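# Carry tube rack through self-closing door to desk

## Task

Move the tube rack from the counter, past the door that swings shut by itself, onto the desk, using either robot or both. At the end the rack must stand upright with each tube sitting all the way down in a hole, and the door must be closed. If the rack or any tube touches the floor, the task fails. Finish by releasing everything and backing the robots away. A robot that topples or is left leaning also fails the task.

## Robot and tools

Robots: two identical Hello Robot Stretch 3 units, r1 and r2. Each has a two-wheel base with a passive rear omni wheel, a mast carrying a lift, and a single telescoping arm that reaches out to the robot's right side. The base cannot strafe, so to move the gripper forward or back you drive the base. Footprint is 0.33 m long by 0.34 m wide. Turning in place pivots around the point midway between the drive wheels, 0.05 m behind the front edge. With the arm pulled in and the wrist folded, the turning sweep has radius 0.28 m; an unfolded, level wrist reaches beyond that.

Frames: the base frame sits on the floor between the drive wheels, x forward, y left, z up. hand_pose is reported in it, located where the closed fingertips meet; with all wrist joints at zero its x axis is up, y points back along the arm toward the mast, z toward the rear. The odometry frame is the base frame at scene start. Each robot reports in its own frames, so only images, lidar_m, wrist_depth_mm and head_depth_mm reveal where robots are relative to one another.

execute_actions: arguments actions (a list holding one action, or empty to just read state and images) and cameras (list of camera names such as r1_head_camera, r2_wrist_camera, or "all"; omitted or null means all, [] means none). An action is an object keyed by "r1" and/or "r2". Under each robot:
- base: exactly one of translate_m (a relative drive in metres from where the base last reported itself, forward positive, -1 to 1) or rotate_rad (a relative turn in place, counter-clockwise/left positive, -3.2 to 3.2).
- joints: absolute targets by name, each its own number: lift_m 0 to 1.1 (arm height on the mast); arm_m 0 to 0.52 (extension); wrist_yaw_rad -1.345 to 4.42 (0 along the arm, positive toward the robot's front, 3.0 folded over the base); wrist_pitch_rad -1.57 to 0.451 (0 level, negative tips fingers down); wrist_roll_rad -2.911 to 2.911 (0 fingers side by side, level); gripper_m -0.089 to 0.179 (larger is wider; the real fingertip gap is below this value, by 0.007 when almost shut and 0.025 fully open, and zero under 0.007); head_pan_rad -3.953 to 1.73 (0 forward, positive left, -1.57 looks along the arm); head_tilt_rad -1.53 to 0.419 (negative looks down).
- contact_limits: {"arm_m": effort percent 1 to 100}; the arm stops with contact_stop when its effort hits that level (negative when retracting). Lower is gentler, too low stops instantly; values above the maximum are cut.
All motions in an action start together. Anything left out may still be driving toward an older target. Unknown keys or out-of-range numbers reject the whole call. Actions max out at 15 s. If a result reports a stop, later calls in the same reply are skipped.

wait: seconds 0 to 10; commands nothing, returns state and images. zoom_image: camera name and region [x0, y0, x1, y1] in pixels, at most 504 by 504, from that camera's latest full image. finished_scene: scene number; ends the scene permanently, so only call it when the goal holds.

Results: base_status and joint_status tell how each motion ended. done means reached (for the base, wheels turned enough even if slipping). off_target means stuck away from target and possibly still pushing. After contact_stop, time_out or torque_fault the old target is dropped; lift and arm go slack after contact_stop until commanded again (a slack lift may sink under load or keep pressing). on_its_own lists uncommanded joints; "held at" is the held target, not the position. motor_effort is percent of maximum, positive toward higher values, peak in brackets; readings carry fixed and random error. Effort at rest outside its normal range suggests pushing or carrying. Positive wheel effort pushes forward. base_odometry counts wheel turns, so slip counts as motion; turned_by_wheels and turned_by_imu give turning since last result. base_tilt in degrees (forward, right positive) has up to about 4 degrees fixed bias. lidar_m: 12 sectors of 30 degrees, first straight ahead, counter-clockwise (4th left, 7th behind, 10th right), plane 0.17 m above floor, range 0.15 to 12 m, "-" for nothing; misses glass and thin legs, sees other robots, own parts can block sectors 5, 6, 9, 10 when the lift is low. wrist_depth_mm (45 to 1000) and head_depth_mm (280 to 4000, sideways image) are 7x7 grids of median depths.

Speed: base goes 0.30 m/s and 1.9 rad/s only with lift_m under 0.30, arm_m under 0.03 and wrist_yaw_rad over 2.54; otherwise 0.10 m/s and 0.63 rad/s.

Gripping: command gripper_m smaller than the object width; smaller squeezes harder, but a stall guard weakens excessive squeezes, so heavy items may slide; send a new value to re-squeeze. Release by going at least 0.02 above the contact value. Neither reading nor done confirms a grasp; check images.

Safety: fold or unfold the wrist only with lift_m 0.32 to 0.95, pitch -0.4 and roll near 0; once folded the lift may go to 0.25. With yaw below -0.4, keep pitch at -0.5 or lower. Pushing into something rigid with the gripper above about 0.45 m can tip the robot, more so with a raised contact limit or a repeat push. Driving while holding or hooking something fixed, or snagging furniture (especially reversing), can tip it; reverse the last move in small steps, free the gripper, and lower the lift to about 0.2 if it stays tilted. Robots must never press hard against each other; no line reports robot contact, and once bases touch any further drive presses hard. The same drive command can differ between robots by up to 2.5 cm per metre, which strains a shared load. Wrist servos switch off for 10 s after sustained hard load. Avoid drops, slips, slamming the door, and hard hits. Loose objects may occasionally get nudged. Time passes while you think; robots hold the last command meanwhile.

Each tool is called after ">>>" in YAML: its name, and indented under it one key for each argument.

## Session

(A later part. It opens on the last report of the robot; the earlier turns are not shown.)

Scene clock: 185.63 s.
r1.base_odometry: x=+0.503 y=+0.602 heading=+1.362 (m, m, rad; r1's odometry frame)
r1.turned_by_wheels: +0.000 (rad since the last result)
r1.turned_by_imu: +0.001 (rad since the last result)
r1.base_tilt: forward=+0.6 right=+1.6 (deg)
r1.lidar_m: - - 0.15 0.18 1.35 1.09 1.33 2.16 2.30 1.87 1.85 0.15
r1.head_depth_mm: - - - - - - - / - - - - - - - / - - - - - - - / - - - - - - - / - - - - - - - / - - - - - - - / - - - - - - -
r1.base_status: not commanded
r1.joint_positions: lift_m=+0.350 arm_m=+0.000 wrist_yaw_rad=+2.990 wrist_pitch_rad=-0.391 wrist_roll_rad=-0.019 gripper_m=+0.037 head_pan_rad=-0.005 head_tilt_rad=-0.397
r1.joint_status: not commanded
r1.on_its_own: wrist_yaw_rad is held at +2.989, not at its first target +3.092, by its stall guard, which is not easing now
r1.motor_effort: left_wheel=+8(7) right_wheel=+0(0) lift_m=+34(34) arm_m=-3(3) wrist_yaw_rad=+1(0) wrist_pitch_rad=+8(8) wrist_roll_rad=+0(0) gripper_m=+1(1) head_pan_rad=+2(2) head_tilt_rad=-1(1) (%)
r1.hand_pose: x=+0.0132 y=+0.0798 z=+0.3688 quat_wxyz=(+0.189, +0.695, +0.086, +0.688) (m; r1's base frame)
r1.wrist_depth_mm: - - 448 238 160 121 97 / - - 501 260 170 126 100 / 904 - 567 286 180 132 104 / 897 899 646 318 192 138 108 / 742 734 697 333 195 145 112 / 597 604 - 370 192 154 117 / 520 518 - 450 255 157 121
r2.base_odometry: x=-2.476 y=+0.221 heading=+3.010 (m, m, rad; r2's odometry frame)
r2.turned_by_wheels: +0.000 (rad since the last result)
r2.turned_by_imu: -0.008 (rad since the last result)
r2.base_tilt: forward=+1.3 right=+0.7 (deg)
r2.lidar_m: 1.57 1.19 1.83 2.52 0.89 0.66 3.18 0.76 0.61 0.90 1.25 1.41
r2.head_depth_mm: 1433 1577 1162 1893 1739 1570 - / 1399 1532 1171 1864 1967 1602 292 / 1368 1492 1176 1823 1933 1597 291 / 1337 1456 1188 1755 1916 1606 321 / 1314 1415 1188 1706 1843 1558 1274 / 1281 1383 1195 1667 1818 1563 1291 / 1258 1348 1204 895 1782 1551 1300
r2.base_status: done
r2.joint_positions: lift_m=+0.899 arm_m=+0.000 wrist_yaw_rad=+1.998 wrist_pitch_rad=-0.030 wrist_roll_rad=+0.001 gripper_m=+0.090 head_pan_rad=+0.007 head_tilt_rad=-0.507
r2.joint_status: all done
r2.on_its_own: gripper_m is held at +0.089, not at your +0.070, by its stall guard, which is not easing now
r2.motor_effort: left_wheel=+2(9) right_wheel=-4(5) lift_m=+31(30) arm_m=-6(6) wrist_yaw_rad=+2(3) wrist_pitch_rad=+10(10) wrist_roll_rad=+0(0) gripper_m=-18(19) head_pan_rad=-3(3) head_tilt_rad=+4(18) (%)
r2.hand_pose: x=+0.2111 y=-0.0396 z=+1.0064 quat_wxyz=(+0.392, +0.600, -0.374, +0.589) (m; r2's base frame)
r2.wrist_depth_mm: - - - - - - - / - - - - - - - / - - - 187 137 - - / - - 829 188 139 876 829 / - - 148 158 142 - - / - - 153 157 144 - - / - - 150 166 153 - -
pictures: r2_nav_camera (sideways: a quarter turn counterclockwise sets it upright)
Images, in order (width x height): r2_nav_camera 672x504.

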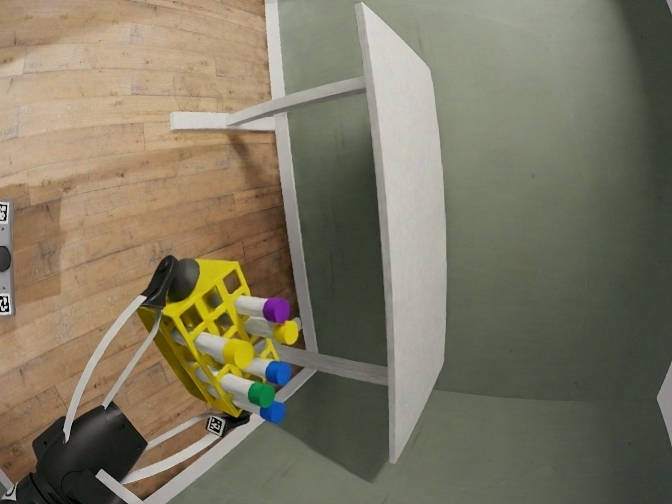

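>>> execute_actions:
  actions:
    - {"r2":{"base":{"translate_m":0.3}},"r1":{"base":{"rotate_rad":-1.2}}}
  cameras: []

>>> execute_actions:
  actions:
    - {"r2":{"base":{"rotate_rad":1.72},"joints":{"head_pan_rad":-1.57,"head_tilt_rad":-0.7}},"r1":{"base":{"translate_m":0.7}}}
  cameras: []

>>> execute_actions:
  actions:
    - {"r2":{"joints":{"wrist_yaw_rad":0,"arm_m":0.3}}}
  cameras: ["r2_nav_camera"]

Scene clock: 196.57 s.
r1.base_odometry: x=+0.503 y=+0.602 heading=+0.162 (m, m, rad; r1's odometry frame)
r1.turned_by_wheels: -1.200 (rad since the last result)
r1.turned_by_imu: -1.197 (rad since the last result)
r1.base_tilt: forward=+0.6 right=+1.6 (deg)
r1.lidar_m: 1.85 1.38 0.19 0.18 0.19 0.24 0.54 1.09 1.09 2.16 2.26 1.92
r1.head_depth_mm: 1538 1652 1808 1963 2096 1681 1353 / 1543 1665 1806 1956 2121 1681 1348 / 1548 1682 1825 1996 2126 1671 1348 / 1562 1681 1826 2002 2126 1678 1352 / 1564 1692 1839 2017 2127 1672 1342 / 1580 1694 1847 2024 2128 1671 1339 / 1576 1711 1867 2029 2159 1665 1338
r1.base_status: done
r1.joint_positions: lift_m=+0.350 arm_m=+0.000 wrist_yaw_rad=+2.989 wrist_pitch_rad=-0.390 wrist_roll_rad=-0.019 gripper_m=+0.037 head_pan_rad=-0.005 head_tilt_rad=-0.397
r1.joint_status: not commanded
r1.on_its_own: wrist_yaw_rad is held at +2.989, not at its first target +3.092, by its stall guard, which is not easing now
r1.motor_effort: left_wheel=+4(24) right_wheel=-4(9) lift_m=+34(33) arm_m=-2(3) wrist_yaw_rad=-1(1) wrist_pitch_rad=+8(8) wrist_roll_rad=+0(0) gripper_m=+0(0) head_pan_rad=+2(2) head_tilt_rad=-1(0) (%)
r1.hand_pose: x=+0.0133 y=+0.0798 z=+0.3688 quat_wxyz=(+0.189, +0.695, +0.086, +0.688) (m; r1's base frame)
r1.wrist_depth_mm: 174 - 191 201 212 906 - / 187 - 206 219 234 - - / 200 208 224 235 252 - - / 218 227 245 260 283 859 859 / 236 246 272 291 311 691 674 / 259 276 - 332 582 578 579 / 286 310 - 362 422 500 496
r2.base_odometry: x=-2.773 y=+0.261 heading=+3.010 (m, m, rad; r2's odometry frame)
r2.turned_by_wheels: +0.000 (rad since the last result)
r2.turned_by_imu: -0.003 (rad since the last result)
r2.base_tilt: forward=+1.2 right=+0.8 (deg)
r2.lidar_m: 1.29 0.95 1.49 2.58 1.47 0.92 3.46 0.81 0.85 1.17 1.17 1.14
r2.head_depth_mm: 1165 1274 1163 734 1772 1554 - / 1142 1243 1168 736 1706 1598 293 / 1112 1207 1179 736 1661 1620 291 / 1084 1178 1186 740 1594 1604 321 / 1057 1154 1191 743 612 1550 1281 / 1044 1122 1176 745 612 1568 1295 / 1018 1099 1147 748 588 1551 1302
r2.base_status: done
r2.joint_positions: lift_m=+0.899 arm_m=+0.000 wrist_yaw_rad=+1.998 wrist_pitch_rad=-0.030 wrist_roll_rad=+0.001 gripper_m=+0.090 head_pan_rad=+0.007 head_tilt_rad=-0.507
r2.joint_status: not commanded
r2.on_its_own: gripper_m is held at +0.089, not at your +0.070, by its stall guard, which is not easing now
r2.motor_effort: left_wheel=+2(10) right_wheel=-3(5) lift_m=+31(30) arm_m=-6(6) wrist_yaw_rad=+3(2) wrist_pitch_rad=+10(10) wrist_roll_rad=+0(0) gripper_m=-19(19) head_pan_rad=-3(3) head_tilt_rad=+3(3) (%)
r2.hand_pose: x=+0.2111 y=-0.0396 z=+1.0064 quat_wxyz=(+0.392, +0.600, -0.374, +0.589) (m; r2's base frame)
r2.wrist_depth_mm: - - - - - - - / - - - - - - - / - - - 188 137 - - / - 812 622 187 140 606 565 / - - 148 158 142 - - / - - 153 157 145 - - / - - 150 166 153 - 846
pictures: none
No camera images: the call's "cameras" was empty. Leave "cameras" out to get every camera's image.

Scene clock: 204.63 s.
r1.base_odometry: x=+1.194 y=+0.715 heading=+0.162 (m, m, rad; r1's odometry frame)
r1.turned_by_wheels: +0.000 (rad since the last result)
r1.turned_by_imu: +0.005 (rad since the last result)
r1.base_tilt: forward=+0.5 right=+1.6 (deg)
r1.lidar_m: 1.15 1.20 1.01 0.97 1.01 1.39 1.47 1.53 2.12 2.18 1.62 1.19
r1.head_depth_mm: 933 1005 1095 1188 1314 1457 1342 / 939 1012 1099 1196 1320 1466 1346 / 946 1020 1109 1211 1330 1479 1348 / 949 1024 1111 1218 1341 1500 1343 / 958 1031 1120 1221 1351 1505 1345 / 960 1038 1124 1231 1366 1508 1346 / 963 1040 1133 1240 1367 1519 1342
r1.base_status: done
r1.joint_positions: lift_m=+0.350 arm_m=+0.000 wrist_yaw_rad=+2.989 wrist_pitch_rad=-0.390 wrist_roll_rad=-0.019 gripper_m=+0.037 head_pan_rad=-0.005 head_tilt_rad=-0.397
r1.joint_status: not commanded
r1.on_its_own: wrist_yaw_rad is held at +2.989, not at its first target +3.092, by its stall guard, which is not easing now
r1.motor_effort: left_wheel=+1(8) right_wheel=-1(8) lift_m=+33(34) arm_m=-3(2) wrist_yaw_rad=-1(1) wrist_pitch_rad=+8(8) wrist_roll_rad=+0(0) gripper_m=+0(1) head_pan_rad=+2(2) head_tilt_rad=+0(1) (%)
r1.hand_pose: x=+0.0133 y=+0.0798 z=+0.3688 quat_wxyz=(+0.189, +0.695, +0.086, +0.688) (m; r1's base frame)
r1.wrist_depth_mm: 829 - 834 870 926 939 - / 871 - 892 949 - - - / 962 - - - - - - / 928 900 906 893 868 870 852 / 721 715 733 722 743 689 669 / 608 599 - 579 597 582 580 / 505 511 - 511 486 498 488
r2.base_odometry: x=-2.773 y=+0.261 heading=-1.554 (m, m, rad; r2's odometry frame)
r2.turned_by_wheels: +1.720 (rad since the last result)
r2.turned_by_imu: +1.725 (rad since the last result)
r2.base_tilt: forward=+1.2 right=+0.8 (deg)
r2.lidar_m: 2.59 1.16 0.87 0.82 0.83 0.96 1.17 1.19 1.14 1.28 0.95 1.67
r2.head_depth_mm: 1090 1064 715 1629 1665 - 1113 / 1089 1069 717 1619 1645 - - / 1075 1078 721 1602 1667 - - / 1070 1089 723 1583 1630 1335 1219 / 1060 1094 727 611 1634 1360 1223 / 1052 1098 732 612 1635 1368 - / 1048 1098 732 615 1550 1330 1194
r2.base_status: done
r2.joint_positions: lift_m=+0.899 arm_m=+0.000 wrist_yaw_rad=+1.998 wrist_pitch_rad=-0.030 wrist_roll_rad=+0.001 gripper_m=+0.090 head_pan_rad=-1.563 head_tilt_rad=-0.691
r2.joint_status: all done
r2.on_its_own: gripper_m is held at +0.089, not at your +0.070, by its stall guard, which is not easing now
r2.motor_effort: left_wheel=-3(10) right_wheel=+2(7) lift_m=+31(31) arm_m=-6(6) wrist_yaw_rad=+3(3) wrist_pitch_rad=+10(10) wrist_roll_rad=+0(0) gripper_m=-19(19) head_pan_rad=-3(34) head_tilt_rad=-3(15) (%)
r2.hand_pose: x=+0.2111 y=-0.0396 z=+1.0064 quat_wxyz=(+0.392, +0.600, -0.374, +0.589) (m; r2's base frame)
r2.wrist_depth_mm: 723 950 - - - - - / 735 970 - - - - - / 748 965 - 188 137 - - / 754 954 - 187 139 - - / 784 917 148 158 142 - - / 803 - 153 156 144 - - / 772 - 151 166 153 - -
pictures: none
No camera images: the call's "cameras" was empty. Leave "cameras" out to get every camera's image.

Scene clock: 208.07 s.
r1.base_odometry: x=+1.194 y=+0.715 heading=+0.162 (m, m, rad; r1's odometry frame)
r1.turned_by_wheels: +0.000 (rad since the last result)
r1.turned_by_imu: +0.000 (rad since the last result)
r1.base_tilt: forward=+0.6 right=+1.6 (deg)
r1.lidar_m: 1.16 1.20 1.00 0.97 1.01 1.40 1.47 1.54 2.12 2.18 1.62 1.19
r1.head_depth_mm: 937 1007 1090 1186 1310 1470 1349 / 940 1014 1099 1202 1316 1476 1345 / 943 1018 1106 1204 1330 1484 1350 / 948 1024 1114 1213 1344 1495 1348 / 957 1027 1122 1224 1354 1508 1342 / 961 1039 1130 1235 1365 1510 1336 / 966 1046 1137 1237 1374 1505 1347
r1.base_status: not commanded
r1.joint_positions: lift_m=+0.350 arm_m=+0.000 wrist_yaw_rad=+2.989 wrist_pitch_rad=-0.390 wrist_roll_rad=-0.019 gripper_m=+0.037 head_pan_rad=-0.005 head_tilt_rad=-0.397
r1.joint_status: not commanded
r1.on_its_own: wrist_yaw_rad is held at +2.989, not at its first target +3.092, by its stall guard, which is not easing now
r1.motor_effort: left_wheel=+1(1) right_wheel=-1(1) lift_m=+33(33) arm_m=-2(3) wrist_yaw_rad=+1(0) wrist_pitch_rad=+8(8) wrist_roll_rad=+0(0) gripper_m=+0(1) head_pan_rad=+2(2) head_tilt_rad=-1(1) (%)
r1.hand_pose: x=+0.0133 y=+0.0798 z=+0.3688 quat_wxyz=(+0.189, +0.695, +0.086, +0.688) (m; r1's base frame)
r1.wrist_depth_mm: 808 - 846 877 932 943 - / 866 - 949 953 - - - / 947 - - - - - - / 931 900 905 887 857 859 821 / 726 715 734 708 706 692 679 / 605 604 - 579 587 580 560 / 516 512 - 517 481 494 483
r2.base_odometry: x=-2.773 y=+0.261 heading=-1.554 (m, m, rad; r2's odometry frame)
r2.turned_by_wheels: +0.000 (rad since the last result)
r2.turned_by_imu: +0.000 (rad since the last result)
r2.base_tilt: forward=+1.2 right=+0.7 (deg)
r2.lidar_m: 2.58 1.16 0.88 0.82 0.83 0.95 1.17 1.19 1.14 1.29 0.95 1.67
r2.head_depth_mm: 1096 1061 - - 1621 1355 1163 / 1086 1070 - 1654 1611 1349 1169 / 1078 1074 - 1665 1627 1357 1170 / 1068 1084 667 1590 1630 1366 1167 / 1062 1089 727 612 1636 1363 1172 / 1055 1094 730 612 1637 1366 1172 / 1049 1099 731 613 1556 1336 1168
r2.base_status: not commanded
r2.joint_positions: lift_m=+0.899 arm_m=+0.300 wrist_yaw_rad=+0.002 wrist_pitch_rad=-0.030 wrist_roll_rad=+0.001 gripper_m=+0.090 head_pan_rad=-1.563 head_tilt_rad=-0.692
r2.joint_status: all done
r2.on_its_own: gripper_m is held at +0.089, not at your +0.070, by its stall guard, which is not easing now
r2.motor_effort: left_wheel=-4(4) right_wheel=+2(2) lift_m=+30(29) arm_m=+5(2) wrist_yaw_rad=-1(6) wrist_pitch_rad=+10(10) wrist_roll_rad=+0(0) gripper_m=-20(19) head_pan_rad=-3(3) head_tilt_rad=-3(4) (%)
r2.hand_pose: x=-0.0210 y=-0.6999 z=+1.0063 quat_wxyz=(+0.707, +0.012, -0.707, -0.010) (m; r2's base frame)
r2.wrist_depth_mm: 643 651 673 687 718 742 756 / 648 671 690 713 724 760 806 / 666 683 703 187 137 786 819 / 674 692 596 188 140 582 549 / 397 389 148 158 142 329 317 / 259 - 153 156 145 - 222 / 202 184 150 166 153 173 170
pictures: r2_nav_camera (sideways: a quarter turn counterclockwise sets it upright)
Images, in order (width x height): r2_nav_camera 672x504.

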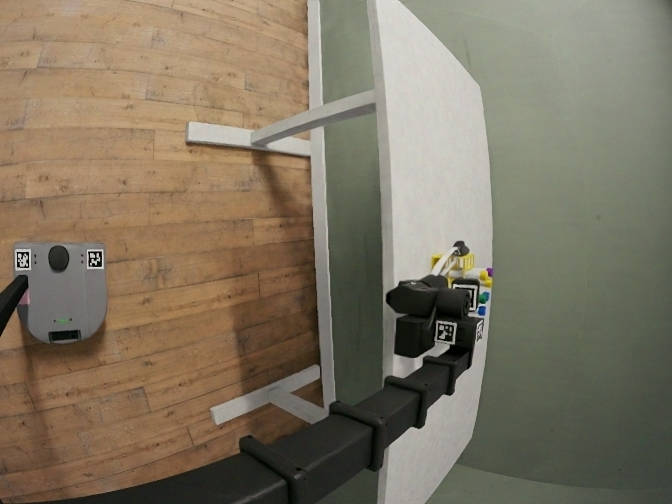

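>>> execute_actions:
  actions:
    - {"r2":{"joints":{"gripper_m":0.175}}}
  cameras: []

>>> execute_actions:
  actions:
    - {"r2":{"joints":{"arm_m":0.0}}}
  cameras: ["r2_wrist_camera"]

Scene clock: 214.40 s.
r1.base_odometry: x=+1.194 y=+0.715 heading=+0.162 (m, m, rad; r1's odometry frame)
r1.turned_by_wheels: +0.000 (rad since the last result)
r1.turned_by_imu: +0.001 (rad since the last result)
r1.base_tilt: forward=+0.6 right=+1.5 (deg)
r1.lidar_m: 1.15 1.20 1.00 0.97 1.01 1.40 1.47 1.53 2.12 2.18 1.62 1.20
r1.head_depth_mm: 933 1004 1089 1191 1318 1454 1346 / 940 1016 1099 1200 1323 1480 1351 / 943 1021 1106 1211 1334 1480 1344 / 949 1028 1111 1218 1342 1493 1340 / 953 1033 1118 1227 1352 1500 1348 / 961 1038 1131 1233 1360 1505 1340 / 963 1048 1133 1243 1380 1520 1333
r1.base_status: not commanded
r1.joint_positions: lift_m=+0.350 arm_m=+0.000 wrist_yaw_rad=+2.989 wrist_pitch_rad=-0.390 wrist_roll_rad=-0.019 gripper_m=+0.037 head_pan_rad=-0.005 head_tilt_rad=-0.397
r1.joint_status: not commanded
r1.on_its_own: wrist_yaw_rad is held at +2.989, not at its first target +3.092, by its stall guard, which is not easing now
r1.motor_effort: left_wheel=+1(1) right_wheel=-1(1) lift_m=+34(33) arm_m=-3(2) wrist_yaw_rad=+1(0) wrist_pitch_rad=+8(8) wrist_roll_rad=+0(0) gripper_m=+1(1) head_pan_rad=+2(2) head_tilt_rad=-1(1) (%)
r1.hand_pose: x=+0.0133 y=+0.0798 z=+0.3688 quat_wxyz=(+0.189, +0.695, +0.086, +0.688) (m; r1's base frame)
r1.wrist_depth_mm: 819 - 845 871 895 922 - / 881 - 925 966 - - - / 934 - - - - - - / 899 909 880 870 884 854 836 / 726 724 732 703 723 686 688 / 592 600 - 585 613 578 585 / 516 512 - 517 492 493 492
r2.base_odometry: x=-2.773 y=+0.261 heading=-1.554 (m, m, rad; r2's odometry frame)
r2.turned_by_wheels: +0.000 (rad since the last result)
r2.turned_by_imu: -0.001 (rad since the last result)
r2.base_tilt: forward=+1.2 right=+0.8 (deg)
r2.lidar_m: 2.59 1.17 0.87 0.82 0.83 0.95 1.17 1.19 1.14 1.29 0.95 1.67
r2.head_depth_mm: 1097 1060 - - 1622 1358 1164 / 1085 1065 - 1655 1628 1363 1163 / 1076 1076 - 1663 1624 1357 1170 / 1069 1082 673 1580 1635 1367 1170 / 1064 1088 727 610 1625 1362 1170 / 1057 1098 730 614 1638 1370 1170 / 1045 1097 732 615 1550 1340 1176
r2.base_status: not commanded
r2.joint_positions: lift_m=+0.899 arm_m=+0.300 wrist_yaw_rad=+0.002 wrist_pitch_rad=-0.023 wrist_roll_rad=+0.001 gripper_m=+0.175 head_pan_rad=-1.563 head_tilt_rad=-0.692
r2.joint_status: all done
r2.motor_effort: left_wheel=-4(4) right_wheel=+3(2) lift_m=+31(30) arm_m=+5(5) wrist_yaw_rad=-2(1) wrist_pitch_rad=+8(10) wrist_roll_rad=+0(0) gripper_m=+1(84) head_pan_rad=-3(3) head_tilt_rad=-3(3) (%)
r2.hand_pose: x=-0.0210 y=-0.7002 z=+1.0081 quat_wxyz=(+0.707, +0.009, -0.707, -0.008) (m; r2's base frame)
r2.wrist_depth_mm: 639 650 666 690 720 738 777 / 644 668 696 705 733 771 796 / 664 687 709 719 143 786 828 / 685 697 548 190 143 619 575 / 410 430 146 155 145 368 327 / 284 225 155 165 148 227 238 / 185 183 145 164 157 178 174
pictures: none
No camera images: the call's "cameras" was empty. Leave "cameras" out to get every camera's image.

Scene clock: 217.83 s.
r1.base_odometry: x=+1.194 y=+0.715 heading=+0.162 (m, m, rad; r1's odometry frame)
r1.turned_by_wheels: +0.000 (rad since the last result)
r1.turned_by_imu: +0.000 (rad since the last result)
r1.base_tilt: forward=+0.5 right=+1.6 (deg)
r1.lidar_m: 1.15 1.21 1.01 0.97 1.01 1.40 1.47 1.54 2.11 2.18 1.62 1.20
r1.head_depth_mm: 934 1005 1093 1191 1309 1455 1347 / 940 1012 1098 1194 1322 1474 1339 / 942 1018 1103 1207 1330 1484 1343 / 950 1025 1115 1223 1340 1496 1348 / 954 1032 1122 1221 1353 1512 1342 / 961 1037 1127 1230 1367 1515 1341 / 963 1040 1133 1237 1376 1513 1333
r1.base_status: not commanded
r1.joint_positions: lift_m=+0.350 arm_m=+0.000 wrist_yaw_rad=+2.989 wrist_pitch_rad=-0.390 wrist_roll_rad=-0.019 gripper_m=+0.037 head_pan_rad=-0.005 head_tilt_rad=-0.397
r1.joint_status: not commanded
r1.on_its_own: wrist_yaw_rad is held at +2.989, not at its first target +3.092, by its stall guard, which is not easing now
r1.motor_effort: left_wheel=+1(1) right_wheel=-1(1) lift_m=+33(33) arm_m=-2(3) wrist_yaw_rad=+0(0) wrist_pitch_rad=+8(8) wrist_roll_rad=+0(0) gripper_m=+0(1) head_pan_rad=+2(2) head_tilt_rad=-1(1) (%)
r1.hand_pose: x=+0.0133 y=+0.0798 z=+0.3688 quat_wxyz=(+0.189, +0.695, +0.086, +0.688) (m; r1's base frame)
r1.wrist_depth_mm: 815 - 845 861 884 926 - / 886 - 941 961 - - - / 951 - - - - - - / 898 904 914 906 886 840 863 / 723 735 738 698 753 693 673 / 604 596 - 595 606 581 574 / 518 513 - 517 487 500 490
r2.base_odometry: x=-2.773 y=+0.261 heading=-1.554 (m, m, rad; r2's odometry frame)
r2.turned_by_wheels: +0.000 (rad since the last result)
r2.turned_by_imu: +0.000 (rad since the last result)
r2.base_tilt: forward=+1.4 right=+0.7 (deg)
r2.lidar_m: 2.59 1.17 0.87 0.82 0.83 0.95 1.17 1.19 1.14 1.28 0.95 1.66
r2.head_depth_mm: 1089 1058 715 601 1665 - - / 1084 1071 715 1619 1674 - - / 1080 1078 672 1599 - - - / 1067 1086 678 1577 1667 1349 1169 / 1065 1086 727 611 1632 1361 1176 / 1054 1095 730 612 1643 1369 1181 / 1046 1102 735 613 1556 1334 1169
r2.base_status: not commanded
r2.joint_positions: lift_m=+0.899 arm_m=+0.000 wrist_yaw_rad=+0.001 wrist_pitch_rad=-0.022 wrist_roll_rad=+0.001 gripper_m=+0.175 head_pan_rad=-1.563 head_tilt_rad=-0.692
r2.joint_status: all done
r2.motor_effort: left_wheel=-4(4) right_wheel=+2(2) lift_m=+30(30) arm_m=-6(5) wrist_yaw_rad=-1(2) wrist_pitch_rad=+7(8) wrist_roll_rad=+0(0) gripper_m=+1(1) head_pan_rad=-3(3) head_tilt_rad=-4(4) (%)
r2.hand_pose: x=-0.0211 y=-0.4011 z=+1.0084 quat_wxyz=(+0.707, +0.008, -0.707, -0.008) (m; r2's base frame)
r2.wrist_depth_mm: 880 902 943 954 - - - / 908 937 940 - - - - / 916 940 - - - - - / 941 855 780 444 668 614 581 / 415 441 384 368 355 374 330 / 287 271 276 285 - - 745 / 675 - - - - - 804
pictures: r2_wrist_camera
Images, in order (width x height): r2_wrist_camera 644x364.

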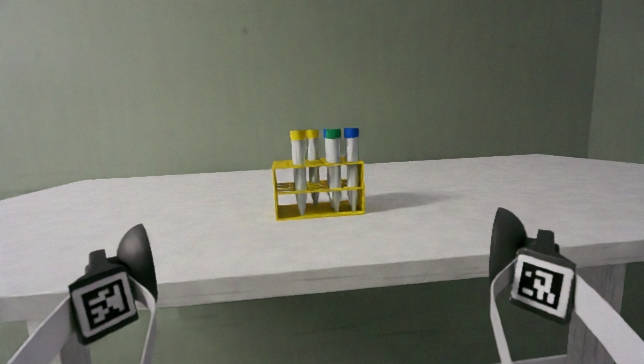

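>>> finished_scene:
  scene: 1

The scene is finished: the task was done.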